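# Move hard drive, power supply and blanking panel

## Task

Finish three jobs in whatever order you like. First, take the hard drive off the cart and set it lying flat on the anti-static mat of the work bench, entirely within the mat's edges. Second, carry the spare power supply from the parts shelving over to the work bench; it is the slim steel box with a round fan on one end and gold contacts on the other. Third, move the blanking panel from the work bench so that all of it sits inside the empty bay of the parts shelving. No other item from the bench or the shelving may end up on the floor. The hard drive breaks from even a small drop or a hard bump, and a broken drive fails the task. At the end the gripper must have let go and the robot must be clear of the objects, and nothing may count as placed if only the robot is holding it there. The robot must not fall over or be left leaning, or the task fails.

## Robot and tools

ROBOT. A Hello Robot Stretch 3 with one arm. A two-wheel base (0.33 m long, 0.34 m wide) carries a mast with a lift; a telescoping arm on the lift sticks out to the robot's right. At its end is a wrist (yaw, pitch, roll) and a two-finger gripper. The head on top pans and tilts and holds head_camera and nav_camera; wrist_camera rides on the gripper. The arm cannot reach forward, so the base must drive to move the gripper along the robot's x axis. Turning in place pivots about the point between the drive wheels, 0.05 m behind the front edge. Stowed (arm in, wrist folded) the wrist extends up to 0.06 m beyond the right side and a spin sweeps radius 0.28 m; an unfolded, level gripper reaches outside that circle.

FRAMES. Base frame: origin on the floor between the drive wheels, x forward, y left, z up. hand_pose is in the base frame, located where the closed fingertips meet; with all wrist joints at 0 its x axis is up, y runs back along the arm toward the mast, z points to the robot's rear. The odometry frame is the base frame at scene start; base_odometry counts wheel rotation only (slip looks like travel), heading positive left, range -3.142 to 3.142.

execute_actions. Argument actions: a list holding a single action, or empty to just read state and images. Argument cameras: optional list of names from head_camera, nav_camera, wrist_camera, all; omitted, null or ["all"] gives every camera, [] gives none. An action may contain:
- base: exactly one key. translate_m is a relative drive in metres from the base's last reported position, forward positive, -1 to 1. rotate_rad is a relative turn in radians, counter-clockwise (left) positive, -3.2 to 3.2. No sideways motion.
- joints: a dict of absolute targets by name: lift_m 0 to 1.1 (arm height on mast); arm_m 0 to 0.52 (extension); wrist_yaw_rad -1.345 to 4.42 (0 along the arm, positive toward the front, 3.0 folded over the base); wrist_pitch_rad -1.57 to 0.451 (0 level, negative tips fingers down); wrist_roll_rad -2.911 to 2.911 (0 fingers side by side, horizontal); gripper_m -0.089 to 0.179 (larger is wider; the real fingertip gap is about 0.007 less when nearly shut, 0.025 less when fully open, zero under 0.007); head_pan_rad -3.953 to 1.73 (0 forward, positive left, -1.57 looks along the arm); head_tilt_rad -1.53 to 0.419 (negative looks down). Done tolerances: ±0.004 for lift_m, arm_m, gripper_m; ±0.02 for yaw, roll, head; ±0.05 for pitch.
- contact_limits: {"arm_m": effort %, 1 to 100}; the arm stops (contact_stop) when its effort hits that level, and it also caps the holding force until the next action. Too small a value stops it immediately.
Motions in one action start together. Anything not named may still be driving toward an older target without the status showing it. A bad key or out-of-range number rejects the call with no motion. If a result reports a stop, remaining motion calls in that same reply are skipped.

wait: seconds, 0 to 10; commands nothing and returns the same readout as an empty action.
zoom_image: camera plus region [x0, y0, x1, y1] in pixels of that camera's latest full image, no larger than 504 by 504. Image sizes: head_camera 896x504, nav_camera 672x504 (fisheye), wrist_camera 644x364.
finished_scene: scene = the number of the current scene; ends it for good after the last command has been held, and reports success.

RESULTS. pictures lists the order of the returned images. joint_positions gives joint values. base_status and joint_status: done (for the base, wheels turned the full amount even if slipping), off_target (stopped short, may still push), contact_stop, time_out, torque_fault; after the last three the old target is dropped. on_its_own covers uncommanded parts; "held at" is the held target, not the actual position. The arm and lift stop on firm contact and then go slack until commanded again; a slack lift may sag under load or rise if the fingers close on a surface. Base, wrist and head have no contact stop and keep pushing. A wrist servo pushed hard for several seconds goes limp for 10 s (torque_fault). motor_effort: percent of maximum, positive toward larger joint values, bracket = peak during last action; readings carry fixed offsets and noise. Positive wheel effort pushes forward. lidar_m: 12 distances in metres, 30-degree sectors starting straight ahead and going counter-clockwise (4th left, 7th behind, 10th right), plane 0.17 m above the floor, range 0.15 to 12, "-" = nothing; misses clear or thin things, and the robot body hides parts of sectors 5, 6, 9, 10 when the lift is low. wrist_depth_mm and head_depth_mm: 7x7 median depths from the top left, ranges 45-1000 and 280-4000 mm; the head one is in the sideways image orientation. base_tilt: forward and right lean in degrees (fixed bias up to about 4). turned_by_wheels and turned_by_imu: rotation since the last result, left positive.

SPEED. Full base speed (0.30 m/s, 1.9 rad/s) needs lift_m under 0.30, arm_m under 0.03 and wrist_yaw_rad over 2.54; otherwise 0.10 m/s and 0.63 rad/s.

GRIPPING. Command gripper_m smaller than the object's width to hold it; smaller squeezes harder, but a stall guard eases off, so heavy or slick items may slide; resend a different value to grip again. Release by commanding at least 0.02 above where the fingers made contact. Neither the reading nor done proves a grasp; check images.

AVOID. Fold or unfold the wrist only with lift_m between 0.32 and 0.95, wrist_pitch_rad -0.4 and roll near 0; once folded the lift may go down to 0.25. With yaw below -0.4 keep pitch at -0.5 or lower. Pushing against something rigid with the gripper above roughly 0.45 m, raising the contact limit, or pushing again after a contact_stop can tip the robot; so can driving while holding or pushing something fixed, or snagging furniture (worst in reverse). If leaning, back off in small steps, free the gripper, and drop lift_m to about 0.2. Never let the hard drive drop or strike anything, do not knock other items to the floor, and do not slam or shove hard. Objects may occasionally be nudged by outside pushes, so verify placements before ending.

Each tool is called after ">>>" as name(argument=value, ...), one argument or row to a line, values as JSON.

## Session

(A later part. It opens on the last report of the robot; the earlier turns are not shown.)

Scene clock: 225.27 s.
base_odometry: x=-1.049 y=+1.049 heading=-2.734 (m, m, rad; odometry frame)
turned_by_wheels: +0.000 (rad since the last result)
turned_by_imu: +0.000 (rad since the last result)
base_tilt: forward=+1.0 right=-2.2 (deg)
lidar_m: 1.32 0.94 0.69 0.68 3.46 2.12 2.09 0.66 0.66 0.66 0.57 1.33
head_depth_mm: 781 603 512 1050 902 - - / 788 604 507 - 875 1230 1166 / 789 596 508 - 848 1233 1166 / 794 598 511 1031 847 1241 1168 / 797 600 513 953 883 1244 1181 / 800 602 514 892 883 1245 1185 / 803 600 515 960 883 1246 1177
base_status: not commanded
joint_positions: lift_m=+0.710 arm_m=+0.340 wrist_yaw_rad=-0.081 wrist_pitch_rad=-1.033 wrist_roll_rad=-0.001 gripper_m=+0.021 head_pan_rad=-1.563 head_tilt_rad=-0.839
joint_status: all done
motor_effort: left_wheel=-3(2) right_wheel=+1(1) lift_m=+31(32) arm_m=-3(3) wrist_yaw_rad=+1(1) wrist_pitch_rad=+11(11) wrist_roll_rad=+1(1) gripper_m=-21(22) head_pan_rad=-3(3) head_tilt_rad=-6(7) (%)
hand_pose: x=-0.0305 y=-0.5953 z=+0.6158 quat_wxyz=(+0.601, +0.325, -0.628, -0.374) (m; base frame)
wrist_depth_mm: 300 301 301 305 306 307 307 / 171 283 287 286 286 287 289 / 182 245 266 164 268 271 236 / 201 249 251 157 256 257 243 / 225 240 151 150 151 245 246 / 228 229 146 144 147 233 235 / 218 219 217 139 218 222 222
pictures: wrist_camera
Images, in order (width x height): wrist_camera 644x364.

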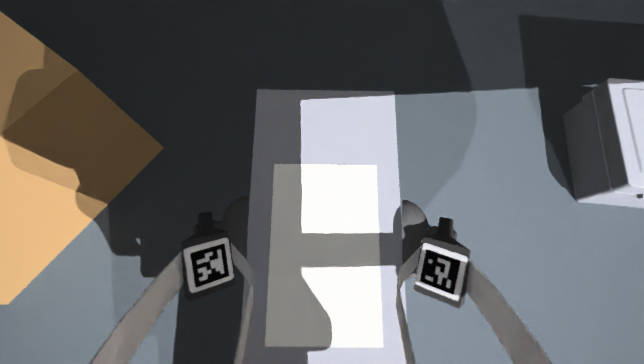

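>>> execute_actions(
  actions=[
    {"base":{"translate_m":-0.06},"joints":{"arm_m":0.0}},
  ],
  cameras=[],
)

>>> execute_actions(
  actions=[
    {"base":{"translate_m":-0.3}},
  ],
  cameras=[],
)

>>> execute_actions(
  actions=[
    {"base":{"rotate_rad":-1.52},"joints":{"head_pan_rad":-3.1,"head_tilt_rad":-0.5}},
  ],
  cameras=["nav_camera"],
)

>>> execute_actions(
  actions=[
    {"base":{"translate_m":-1.0},"joints":{"lift_m":1.09}},
  ],
  cameras=[],
)

>>> execute_actions(
  actions=[
    {"base":{"translate_m":-1.0}},
  ],
  cameras=["nav_camera"],
)

Scene clock: 229.73 s.
base_odometry: x=-0.994 y=+1.072 heading=-2.734 (m, m, rad; odometry frame)
turned_by_wheels: +0.000 (rad since the last result)
turned_by_imu: +0.001 (rad since the last result)
base_tilt: forward=+1.1 right=-2.0 (deg)
lidar_m: 1.38 0.94 0.69 0.69 3.38 2.05 2.03 0.65 0.62 0.70 0.61 0.63
head_depth_mm: 781 603 512 1039 885 1226 - / 788 604 511 1031 882 1228 - / 789 596 511 1039 884 1255 - / 791 599 512 1038 882 1244 1158 / 797 601 513 1033 884 1249 1180 / 801 602 516 916 887 1233 1179 / 805 601 523 914 881 1271 1176
base_status: done
joint_positions: lift_m=+0.710 arm_m=+0.002 wrist_yaw_rad=-0.080 wrist_pitch_rad=-1.034 wrist_roll_rad=-0.001 gripper_m=+0.021 head_pan_rad=-1.563 head_tilt_rad=-0.839
joint_status: all done
joint sent to its limit — the command would take arm_m past its lower limit, so that joint was sent only as far as its limit.
motor_effort: left_wheel=-3(6) right_wheel=+1(3) lift_m=+32(32) arm_m=-3(3) wrist_yaw_rad=+0(1) wrist_pitch_rad=+11(11) wrist_roll_rad=+1(1) gripper_m=-22(23) head_pan_rad=-3(3) head_tilt_rad=-6(6) (%)
hand_pose: x=-0.0305 y=-0.2570 z=+0.6158 quat_wxyz=(+0.601, +0.325, -0.627, -0.374) (m; base frame)
wrist_depth_mm: 301 304 305 309 311 314 316 / 863 680 695 776 699 887 460 / 836 758 746 165 752 833 838 / 774 732 724 157 735 801 802 / 745 751 152 150 152 763 772 / 706 702 146 144 147 729 725 / 688 684 665 139 415 697 695
pictures: none
No camera images: the call's "cameras" was empty. Leave "cameras" out to get every camera's image.

Scene clock: 233.80 s.
base_odometry: x=-0.719 y=+1.191 heading=-2.735 (m, m, rad; odometry frame)
turned_by_wheels: +0.000 (rad since the last result)
turned_by_imu: +0.000 (rad since the last result)
base_tilt: forward=+1.1 right=-2.1 (deg)
lidar_m: 1.68 0.95 0.82 3.08 2.94 1.73 1.89 1.31 0.47 0.49 0.81 0.84
head_depth_mm: 821 880 512 635 1487 1331 - / 780 604 516 1226 796 1283 - / 787 603 517 1034 883 1297 - / 791 605 518 1036 885 1230 1155 / 796 601 526 1030 885 1245 1183 / 799 602 525 1036 881 1250 1182 / 801 601 526 1032 881 1235 1176
base_status: done
joint_positions: lift_m=+0.710 arm_m=+0.002 wrist_yaw_rad=-0.080 wrist_pitch_rad=-1.034 wrist_roll_rad=-0.001 gripper_m=+0.021 head_pan_rad=-1.563 head_tilt_rad=-0.839
joint_status: not commanded
motor_effort: left_wheel=-2(5) right_wheel=+1(3) lift_m=+32(32) arm_m=-3(3) wrist_yaw_rad=+1(1) wrist_pitch_rad=+11(11) wrist_roll_rad=+1(1) gripper_m=-22(22) head_pan_rad=-2(3) head_tilt_rad=-6(6) (%)
hand_pose: x=-0.0305 y=-0.2570 z=+0.6158 quat_wxyz=(+0.601, +0.325, -0.627, -0.374) (m; base frame)
wrist_depth_mm: 302 304 306 310 306 897 904 / 672 789 780 701 413 903 906 / 737 747 750 165 831 862 861 / 715 724 739 157 800 814 795 / 752 765 152 151 151 766 774 / 712 699 146 145 147 723 738 / 679 685 683 139 422 695 695
pictures: none
No camera images: the call's "cameras" was empty. Leave "cameras" out to get every camera's image.

Scene clock: 237.17 s.
base_odometry: x=-0.719 y=+1.191 heading=+2.029 (m, m, rad; odometry frame)
turned_by_wheels: -1.520 (rad since the last result)
turned_by_imu: -1.492 (rad since the last result)
base_tilt: forward=+1.0 right=-2.1 (deg)
lidar_m: 0.60 0.82 0.84 1.68 0.90 0.82 3.07 2.79 1.74 2.09 1.23 0.47
head_depth_mm: 3404 3481 3819 2902 2139 1701 1417 / 3414 3561 3853 2933 2119 1684 1403 / 3464 3634 3939 2883 2121 1684 1393 / 3468 3692 3910 2862 2092 1682 1390 / 3562 3830 - 2874 2112 1685 1388 / 3607 3846 - 2843 2098 1671 1386 / 3651 3908 - 2832 2091 1669 1393
base_status: done
joint_positions: lift_m=+0.710 arm_m=+0.002 wrist_yaw_rad=-0.080 wrist_pitch_rad=-1.034 wrist_roll_rad=-0.001 gripper_m=+0.021 head_pan_rad=-3.093 head_tilt_rad=-0.507
joint_status: all done
motor_effort: left_wheel=+0(4) right_wheel=-3(7) lift_m=+31(32) arm_m=-3(3) wrist_yaw_rad=+0(0) wrist_pitch_rad=+11(11) wrist_roll_rad=+1(1) gripper_m=-22(22) head_pan_rad=-3(44) head_tilt_rad=+5(33) (%)
hand_pose: x=-0.0305 y=-0.2570 z=+0.6158 quat_wxyz=(+0.601, +0.325, -0.627, -0.374) (m; base frame)
wrist_depth_mm: 930 955 961 942 947 961 950 / 885 891 900 886 889 911 893 / 830 837 826 164 846 865 853 / 792 786 795 157 794 813 806 / 742 758 152 150 151 756 770 / 709 716 146 145 147 730 736 / 611 681 680 139 413 698 691
pictures: nav_camera (sideways: a quarter turn counterclockwise sets it upright)
Images, in order (width x height): nav_camera 672x504.

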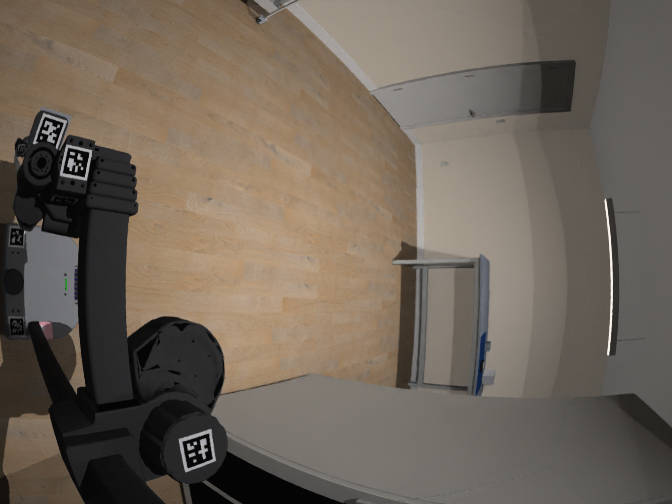

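Scene clock: 248.23 s.
base_odometry: x=-0.276 y=+0.294 heading=+2.029 (m, m, rad; odometry frame)
turned_by_wheels: +0.000 (rad since the last result)
turned_by_imu: -0.001 (rad since the last result)
base_tilt: forward=+1.0 right=-2.1 (deg)
lidar_m: 1.46 1.63 0.53 0.52 0.55 0.79 2.07 2.69 2.08 1.61 2.14 1.97
head_depth_mm: - - - - 2106 1689 1404 / - - - - 2125 1685 1403 / - - - - 2124 1694 1398 / - - - - 2117 1673 1392 / - - - - 2088 1674 1390 / - - - - 2103 1667 1392 / - - - - 2115 1661 1388
base_status: done
joint_positions: lift_m=+1.090 arm_m=+0.002 wrist_yaw_rad=-0.080 wrist_pitch_rad=-1.034 wrist_roll_rad=-0.001 gripper_m=+0.024 head_pan_rad=-3.093 head_tilt_rad=-0.507
joint_status: all done
motor_effort: left_wheel=+1(3) right_wheel=-4(9) lift_m=+32(33) arm_m=-3(4) wrist_yaw_rad=+1(0) wrist_pitch_rad=+11(11) wrist_roll_rad=+1(1) gripper_m=-21(21) head_pan_rad=-3(3) head_tilt_rad=+4(5) (%)
hand_pose: x=-0.0305 y=-0.2570 z=+0.9958 quat_wxyz=(+0.601, +0.325, -0.627, -0.374) (m; base frame)
wrist_depth_mm: - - - - - - - / - - - - - - - / - - - 165 - - - / - - - 157 - - - / - - 151 150 152 - - / - - 147 145 147 - - / - - - 139 - - -
pictures: none
No camera images: the call's "cameras" was empty. Leave "cameras" out to get every camera's image.

Scene clock: 259.30 s.
base_odometry: x=+0.166 y=-0.603 heading=+2.029 (m, m, rad; odometry frame)
turned_by_wheels: +0.000 (rad since the last result)
turned_by_imu: -0.001 (rad since the last result)
base_tilt: forward=+1.0 right=-2.0 (deg)
lidar_m: 2.46 0.78 0.65 1.39 1.56 1.75 1.08 1.96 2.00 1.96 1.90 2.96
head_depth_mm: - - - - 2009 1692 1400 / - - - - 2052 1700 1401 / - - - - 2053 1671 1398 / - - - - 2037 1685 1398 / - - - - 1967 1577 1388 / - - - - 2096 1675 1390 / - - - - 2092 1669 1391
base_status: done
joint_positions: lift_m=+1.090 arm_m=+0.002 wrist_yaw_rad=-0.080 wrist_pitch_rad=-1.034 wrist_roll_rad=-0.001 gripper_m=+0.024 head_pan_rad=-3.093 head_tilt_rad=-0.507
joint_status: not commanded
motor_effort: left_wheel=+1(1) right_wheel=-3(9) lift_m=+32(32) arm_m=-3(4) wrist_yaw_rad=+0(0) wrist_pitch_rad=+11(11) wrist_roll_rad=+1(1) gripper_m=-21(21) head_pan_rad=-3(4) head_tilt_rad=+5(5) (%)
hand_pose: x=-0.0305 y=-0.2570 z=+0.9958 quat_wxyz=(+0.601, +0.325, -0.627, -0.374) (m; base frame)
wrist_depth_mm: - - - - - - - / - - - - - - - / - - - 165 - - - / - - - 158 - - - / - - 152 151 152 - - / - - 147 145 147 - - / - - - 139 - - -
pictures: nav_camera (sideways: a quarter turn counterclockwise sets it upright)
Images, in order (width x height): nav_camera 672x504.

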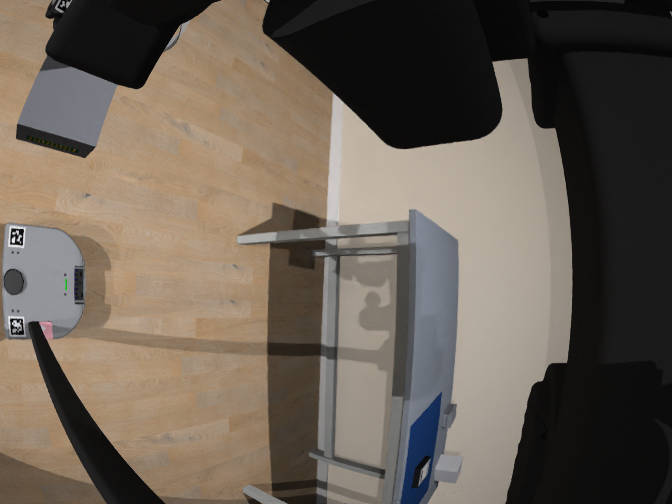

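>>> execute_actions(
  actions=[
    {"base":{"translate_m":-0.58},"joints":{"lift_m":1.1}},
  ],
  cameras=[],
)

>>> execute_actions(
  actions=[
    {"base":{"rotate_rad":-1.75},"joints":{"head_pan_rad":-1.57,"head_tilt_rad":-0.55}},
  ],
  cameras=[],
)

>>> execute_actions(
  actions=[
    {"joints":{"arm_m":0.42},"contact_limits":{"arm_m":15}},
  ],
)

Scene clock: 266.73 s.
base_odometry: x=+0.423 y=-1.123 heading=+2.029 (m, m, rad; odometry frame)
turned_by_wheels: +0.000 (rad since the last result)
turned_by_imu: +0.000 (rad since the last result)
base_tilt: forward=+1.1 right=-2.1 (deg)
lidar_m: 1.98 1.06 1.29 1.84 1.56 1.16 1.13 0.53 1.92 1.90 2.04 2.30
head_depth_mm: - - - 815 620 601 1400 / - - - 831 615 1490 1394 / - - - 830 615 1521 1401 / - - - 822 614 1539 1392 / - - - 828 611 1541 1393 / - - - 820 609 1579 1363 / - - - 1446 609 655 757
base_status: done
joint_positions: lift_m=+1.100 arm_m=+0.002 wrist_yaw_rad=-0.080 wrist_pitch_rad=-1.034 wrist_roll_rad=-0.001 gripper_m=+0.024 head_pan_rad=-3.093 head_tilt_rad=-0.507
joint_status: all done
motor_effort: left_wheel=+1(2) right_wheel=-4(7) lift_m=+32(33) arm_m=-4(3) wrist_yaw_rad=+0(0) wrist_pitch_rad=+11(11) wrist_roll_rad=+1(1) gripper_m=-21(20) head_pan_rad=-3(3) head_tilt_rad=+5(5) (%)
hand_pose: x=-0.0305 y=-0.2570 z=+1.0058 quat_wxyz=(+0.601, +0.325, -0.627, -0.374) (m; base frame)
wrist_depth_mm: - - - - - - - / - - - - - - - / - - - 164 - - - / - - - 157 - - - / - - 152 150 152 - - / - - 147 145 148 - - / - - - 139 - - -
pictures: none
No camera images: the call's "cameras" was empty. Leave "cameras" out to get every camera's image.

Scene clock: 270.47 s.
base_odometry: x=+0.423 y=-1.123 heading=+0.279 (m, m, rad; odometry frame)
turned_by_wheels: -1.750 (rad since the last result)
turned_by_imu: -1.718 (rad since the last result)
base_tilt: forward=+1.0 right=-2.1 (deg)
lidar_m: 1.91 1.95 2.27 3.04 1.06 1.10 1.84 1.26 1.23 1.13 0.53 1.63
head_depth_mm: - - - - - - - / - - - - - - - / - - 1178 - - - - / 1096 1191 1130 770 584 - 305 / 1080 1181 1124 764 582 1546 1362 / 1082 1163 1117 764 581 1526 1353 / 1069 1158 1107 760 580 1527 1359
base_status: done
joint_positions: lift_m=+1.100 arm_m=+0.002 wrist_yaw_rad=-0.080 wrist_pitch_rad=-1.034 wrist_roll_rad=-0.001 gripper_m=+0.024 head_pan_rad=-1.577 head_tilt_rad=-0.543
joint_status: all done
motor_effort: left_wheel=+1(3) right_wheel=-4(7) lift_m=+32(32) arm_m=-4(3) wrist_yaw_rad=+1(0) wrist_pitch_rad=+11(11) wrist_roll_rad=+1(1) gripper_m=-22(21) head_pan_rad=+3(43) head_tilt_rad=-4(9) (%)
hand_pose: x=-0.0305 y=-0.2570 z=+1.0058 quat_wxyz=(+0.601, +0.325, -0.627, -0.374) (m; base frame)
wrist_depth_mm: 315 316 318 319 330 342 - / 300 310 391 - - - - / 444 - - 164 - - - / - 738 - 157 - - - / - - 152 150 152 - - / - - 146 144 148 - - / - - - 139 - - -
pictures: none
No camera images: the call's "cameras" was empty. Leave "cameras" out to get every camera's image.

Scene clock: 274.73 s.
base_odometry: x=+0.423 y=-1.123 heading=+0.279 (m, m, rad; odometry frame)
turned_by_wheels: +0.000 (rad since the last result)
turned_by_imu: +0.001 (rad since the last result)
base_tilt: forward=+0.9 right=-1.9 (deg)
lidar_m: 1.91 1.96 2.27 3.05 1.06 1.10 1.84 1.26 1.23 1.13 0.53 1.63
head_depth_mm: 1156 1224 1146 774 610 1595 1367 / - 1231 1134 774 607 1585 1368 / - - 1060 655 585 1570 1364 / 1090 1188 1124 678 584 1545 1366 / 1083 1178 1122 765 582 1536 1353 / 1076 1166 1116 760 581 1527 1357 / 1063 1164 1110 758 579 1531 1350
base_status: not commanded
joint_positions: lift_m=+1.100 arm_m=+0.420 wrist_yaw_rad=-0.080 wrist_pitch_rad=-1.034 wrist_roll_rad=-0.001 gripper_m=+0.024 head_pan_rad=-1.577 head_tilt_rad=-0.543
joint_status: all done
motor_effort: left_wheel=+1(1) right_wheel=-4(4) lift_m=+32(31) arm_m=+2(1) wrist_yaw_rad=+0(1) wrist_pitch_rad=+11(11) wrist_roll_rad=+1(1) gripper_m=-22(20) head_pan_rad=+3(4) head_tilt_rad=-4(4) (%)
contact_limits: arm_m 15 (drawing in: default 25, maximum 40; extending or still: default 32, maximum 53)
hand_pose: x=-0.0305 y=-0.6747 z=+1.0058 quat_wxyz=(+0.601, +0.325, -0.627, -0.374) (m; base frame)
wrist_depth_mm: 311 313 312 318 317 319 317 / 293 295 295 297 297 300 303 / 277 278 275 165 278 283 283 / 262 264 261 157 263 267 268 / 249 250 151 151 151 253 253 / 237 238 146 145 147 242 242 / 226 227 224 139 227 230 231
pictures: head_camera (sideways: a quarter turn clockwise sets it upright), nav_camera (sideways: a quarter turn counterclockwise sets it upright), wrist_camera
Images, in order (width x height): head_camera 896x504, nav_camera 672x504, wrist_camera 644x364.

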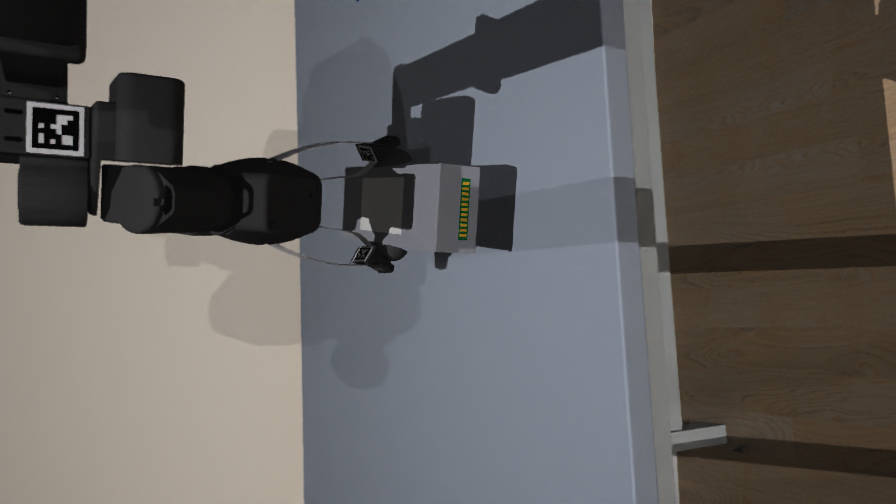

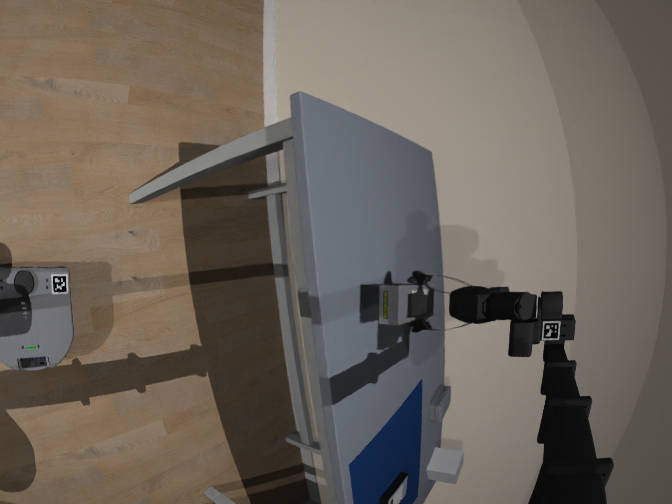

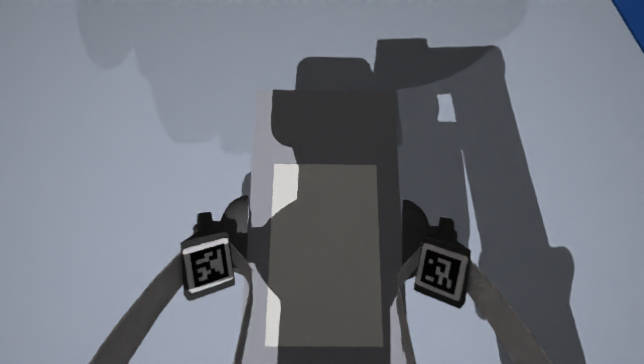

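>>> execute_actions(
  actions=[
    {"joints":{"lift_m":1.039}},
  ],
  cameras=[],
)

>>> execute_actions(
  actions=[
    {"joints":{"gripper_m":0.13}},
  ],
  cameras=[],
)

>>> execute_actions(
  actions=[
    {"joints":{"lift_m":1.1,"arm_m":0.05}},
  ],
  cameras=["nav_camera"],
)

Scene clock: 276.60 s.
base_odometry: x=+0.423 y=-1.123 heading=+0.279 (m, m, rad; odometry frame)
turned_by_wheels: +0.000 (rad since the last result)
turned_by_imu: +0.001 (rad since the last result)
base_tilt: forward=+1.0 right=-2.0 (deg)
lidar_m: 1.91 1.96 2.26 3.04 1.06 1.10 1.84 1.26 1.23 1.13 0.53 1.63
head_depth_mm: 1114 - 1138 778 610 1598 1370 / 1102 - 1134 774 606 1590 1366 / 1099 - 1135 708 585 1578 1374 / 1095 1182 1130 719 584 1552 1362 / 1080 1177 1121 765 582 1542 1356 / 1073 1166 1115 762 581 1528 1354 / 1067 1156 1107 761 578 1529 1352
base_status: not commanded
joint_positions: lift_m=+1.039 arm_m=+0.420 wrist_yaw_rad=-0.080 wrist_pitch_rad=-1.034 wrist_roll_rad=-0.001 gripper_m=+0.024 head_pan_rad=-1.577 head_tilt_rad=-0.543
joint_status: all done
motor_effort: left_wheel=+1(1) right_wheel=-4(4) lift_m=+25(26) arm_m=+2(2) wrist_yaw_rad=+0(0) wrist_pitch_rad=+11(11) wrist_roll_rad=+1(1) gripper_m=-21(20) head_pan_rad=+3(4) head_tilt_rad=-4(4) (%)
hand_pose: x=-0.0305 y=-0.6747 z=+0.9451 quat_wxyz=(+0.601, +0.325, -0.627, -0.374) (m; base frame)
wrist_depth_mm: 238 238 240 240 242 243 243 / 223 225 226 226 227 228 228 / 211 212 211 168 212 216 216 / 199 201 200 159 200 203 205 / 190 190 152 151 153 193 194 / 181 181 146 144 147 184 184 / 172 173 172 137 172 175 176
pictures: none
No camera images: the call's "cameras" was empty. Leave "cameras" out to get every camera's image.

Scene clock: 278.17 s.
base_odometry: x=+0.423 y=-1.123 heading=+0.279 (m, m, rad; odometry frame)
turned_by_wheels: +0.000 (rad since the last result)
turned_by_imu: +0.000 (rad since the last result)
base_tilt: forward=+1.1 right=-2.1 (deg)
lidar_m: 1.90 1.96 2.26 3.06 1.06 1.10 1.84 1.26 1.23 1.13 0.53 1.63
head_depth_mm: 1112 - 1143 778 610 1602 1367 / 1103 - 1138 775 607 1596 1365 / 1094 - 1134 722 586 1579 1368 / 1092 1189 1163 720 583 1552 1366 / 1084 1180 1119 765 581 1535 1351 / 1072 1165 1117 763 581 1530 1358 / 1071 1154 1106 758 579 1532 1353
base_status: not commanded
joint_positions: lift_m=+1.039 arm_m=+0.420 wrist_yaw_rad=-0.080 wrist_pitch_rad=-1.010 wrist_roll_rad=-0.001 gripper_m=+0.130 head_pan_rad=-1.577 head_tilt_rad=-0.543
joint_status: all done
motor_effort: left_wheel=+1(1) right_wheel=-4(4) lift_m=+25(24) arm_m=+2(3) wrist_yaw_rad=+0(0) wrist_pitch_rad=+4(11) wrist_roll_rad=+1(1) gripper_m=+0(90) head_pan_rad=+3(3) head_tilt_rad=-3(4) (%)
hand_pose: x=-0.0309 y=-0.6802 z=+0.9478 quat_wxyz=(+0.605, +0.317, -0.631, -0.367) (m; base frame)
wrist_depth_mm: 247 248 249 251 252 251 253 / 229 232 233 235 236 236 238 / 217 219 218 175 219 221 223 / 205 205 204 165 205 209 210 / 194 197 193 155 193 200 198 / 183 183 183 147 182 - 188 / 175 176 172 141 174 177 179
pictures: none
No camera images: the call's "cameras" was empty. Leave "cameras" out to get every camera's image.

Scene clock: 282.10 s.
base_odometry: x=+0.423 y=-1.123 heading=+0.279 (m, m, rad; odometry frame)
turned_by_wheels: +0.000 (rad since the last result)
turned_by_imu: +0.001 (rad since the last result)
base_tilt: forward=+1.0 right=-2.0 (deg)
lidar_m: 1.91 1.96 2.26 3.05 1.06 1.10 1.84 1.26 1.23 1.13 0.53 1.63
head_depth_mm: - - - - 612 1544 1364 / - - - - - 1527 1372 / - - - - - 1522 1365 / 1094 1187 1171 752 565 1547 1360 / 1076 1178 1121 766 602 1581 1362 / 1079 1167 1113 765 582 1533 1347 / 1068 1156 1109 759 579 1529 1356
base_status: not commanded
joint_positions: lift_m=+1.100 arm_m=+0.050 wrist_yaw_rad=-0.080 wrist_pitch_rad=-1.009 wrist_roll_rad=-0.001 gripper_m=+0.130 head_pan_rad=-1.577 head_tilt_rad=-0.543
joint_status: all done
motor_effort: left_wheel=+1(1) right_wheel=-4(4) lift_m=+27(28) arm_m=-3(2) wrist_yaw_rad=+0(1) wrist_pitch_rad=+3(3) wrist_roll_rad=+1(1) gripper_m=+0(0) head_pan_rad=+3(4) head_tilt_rad=-4(3) (%)
hand_pose: x=-0.0309 y=-0.3109 z=+1.0088 quat_wxyz=(+0.605, +0.317, -0.631, -0.367) (m; base frame)
wrist_depth_mm: 325 328 328 330 329 331 333 / 302 305 309 309 318 333 - / 292 298 - - - - - / 459 623 - - - - - / - - - - - - - / - - - - - - - / - - - - - - -
pictures: nav_camera (sideways: a quarter turn counterclockwise sets it upright)
Images, in order (width x height): nav_camera 672x504.

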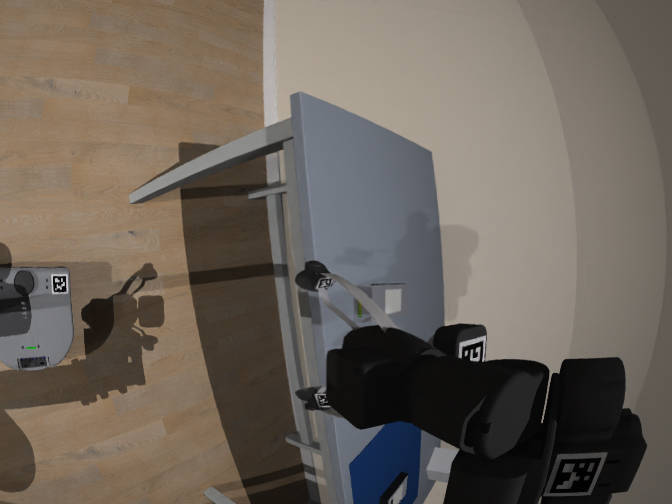

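>>> finished_scene(
  scene=1,
)

The scene is finished: the task was done.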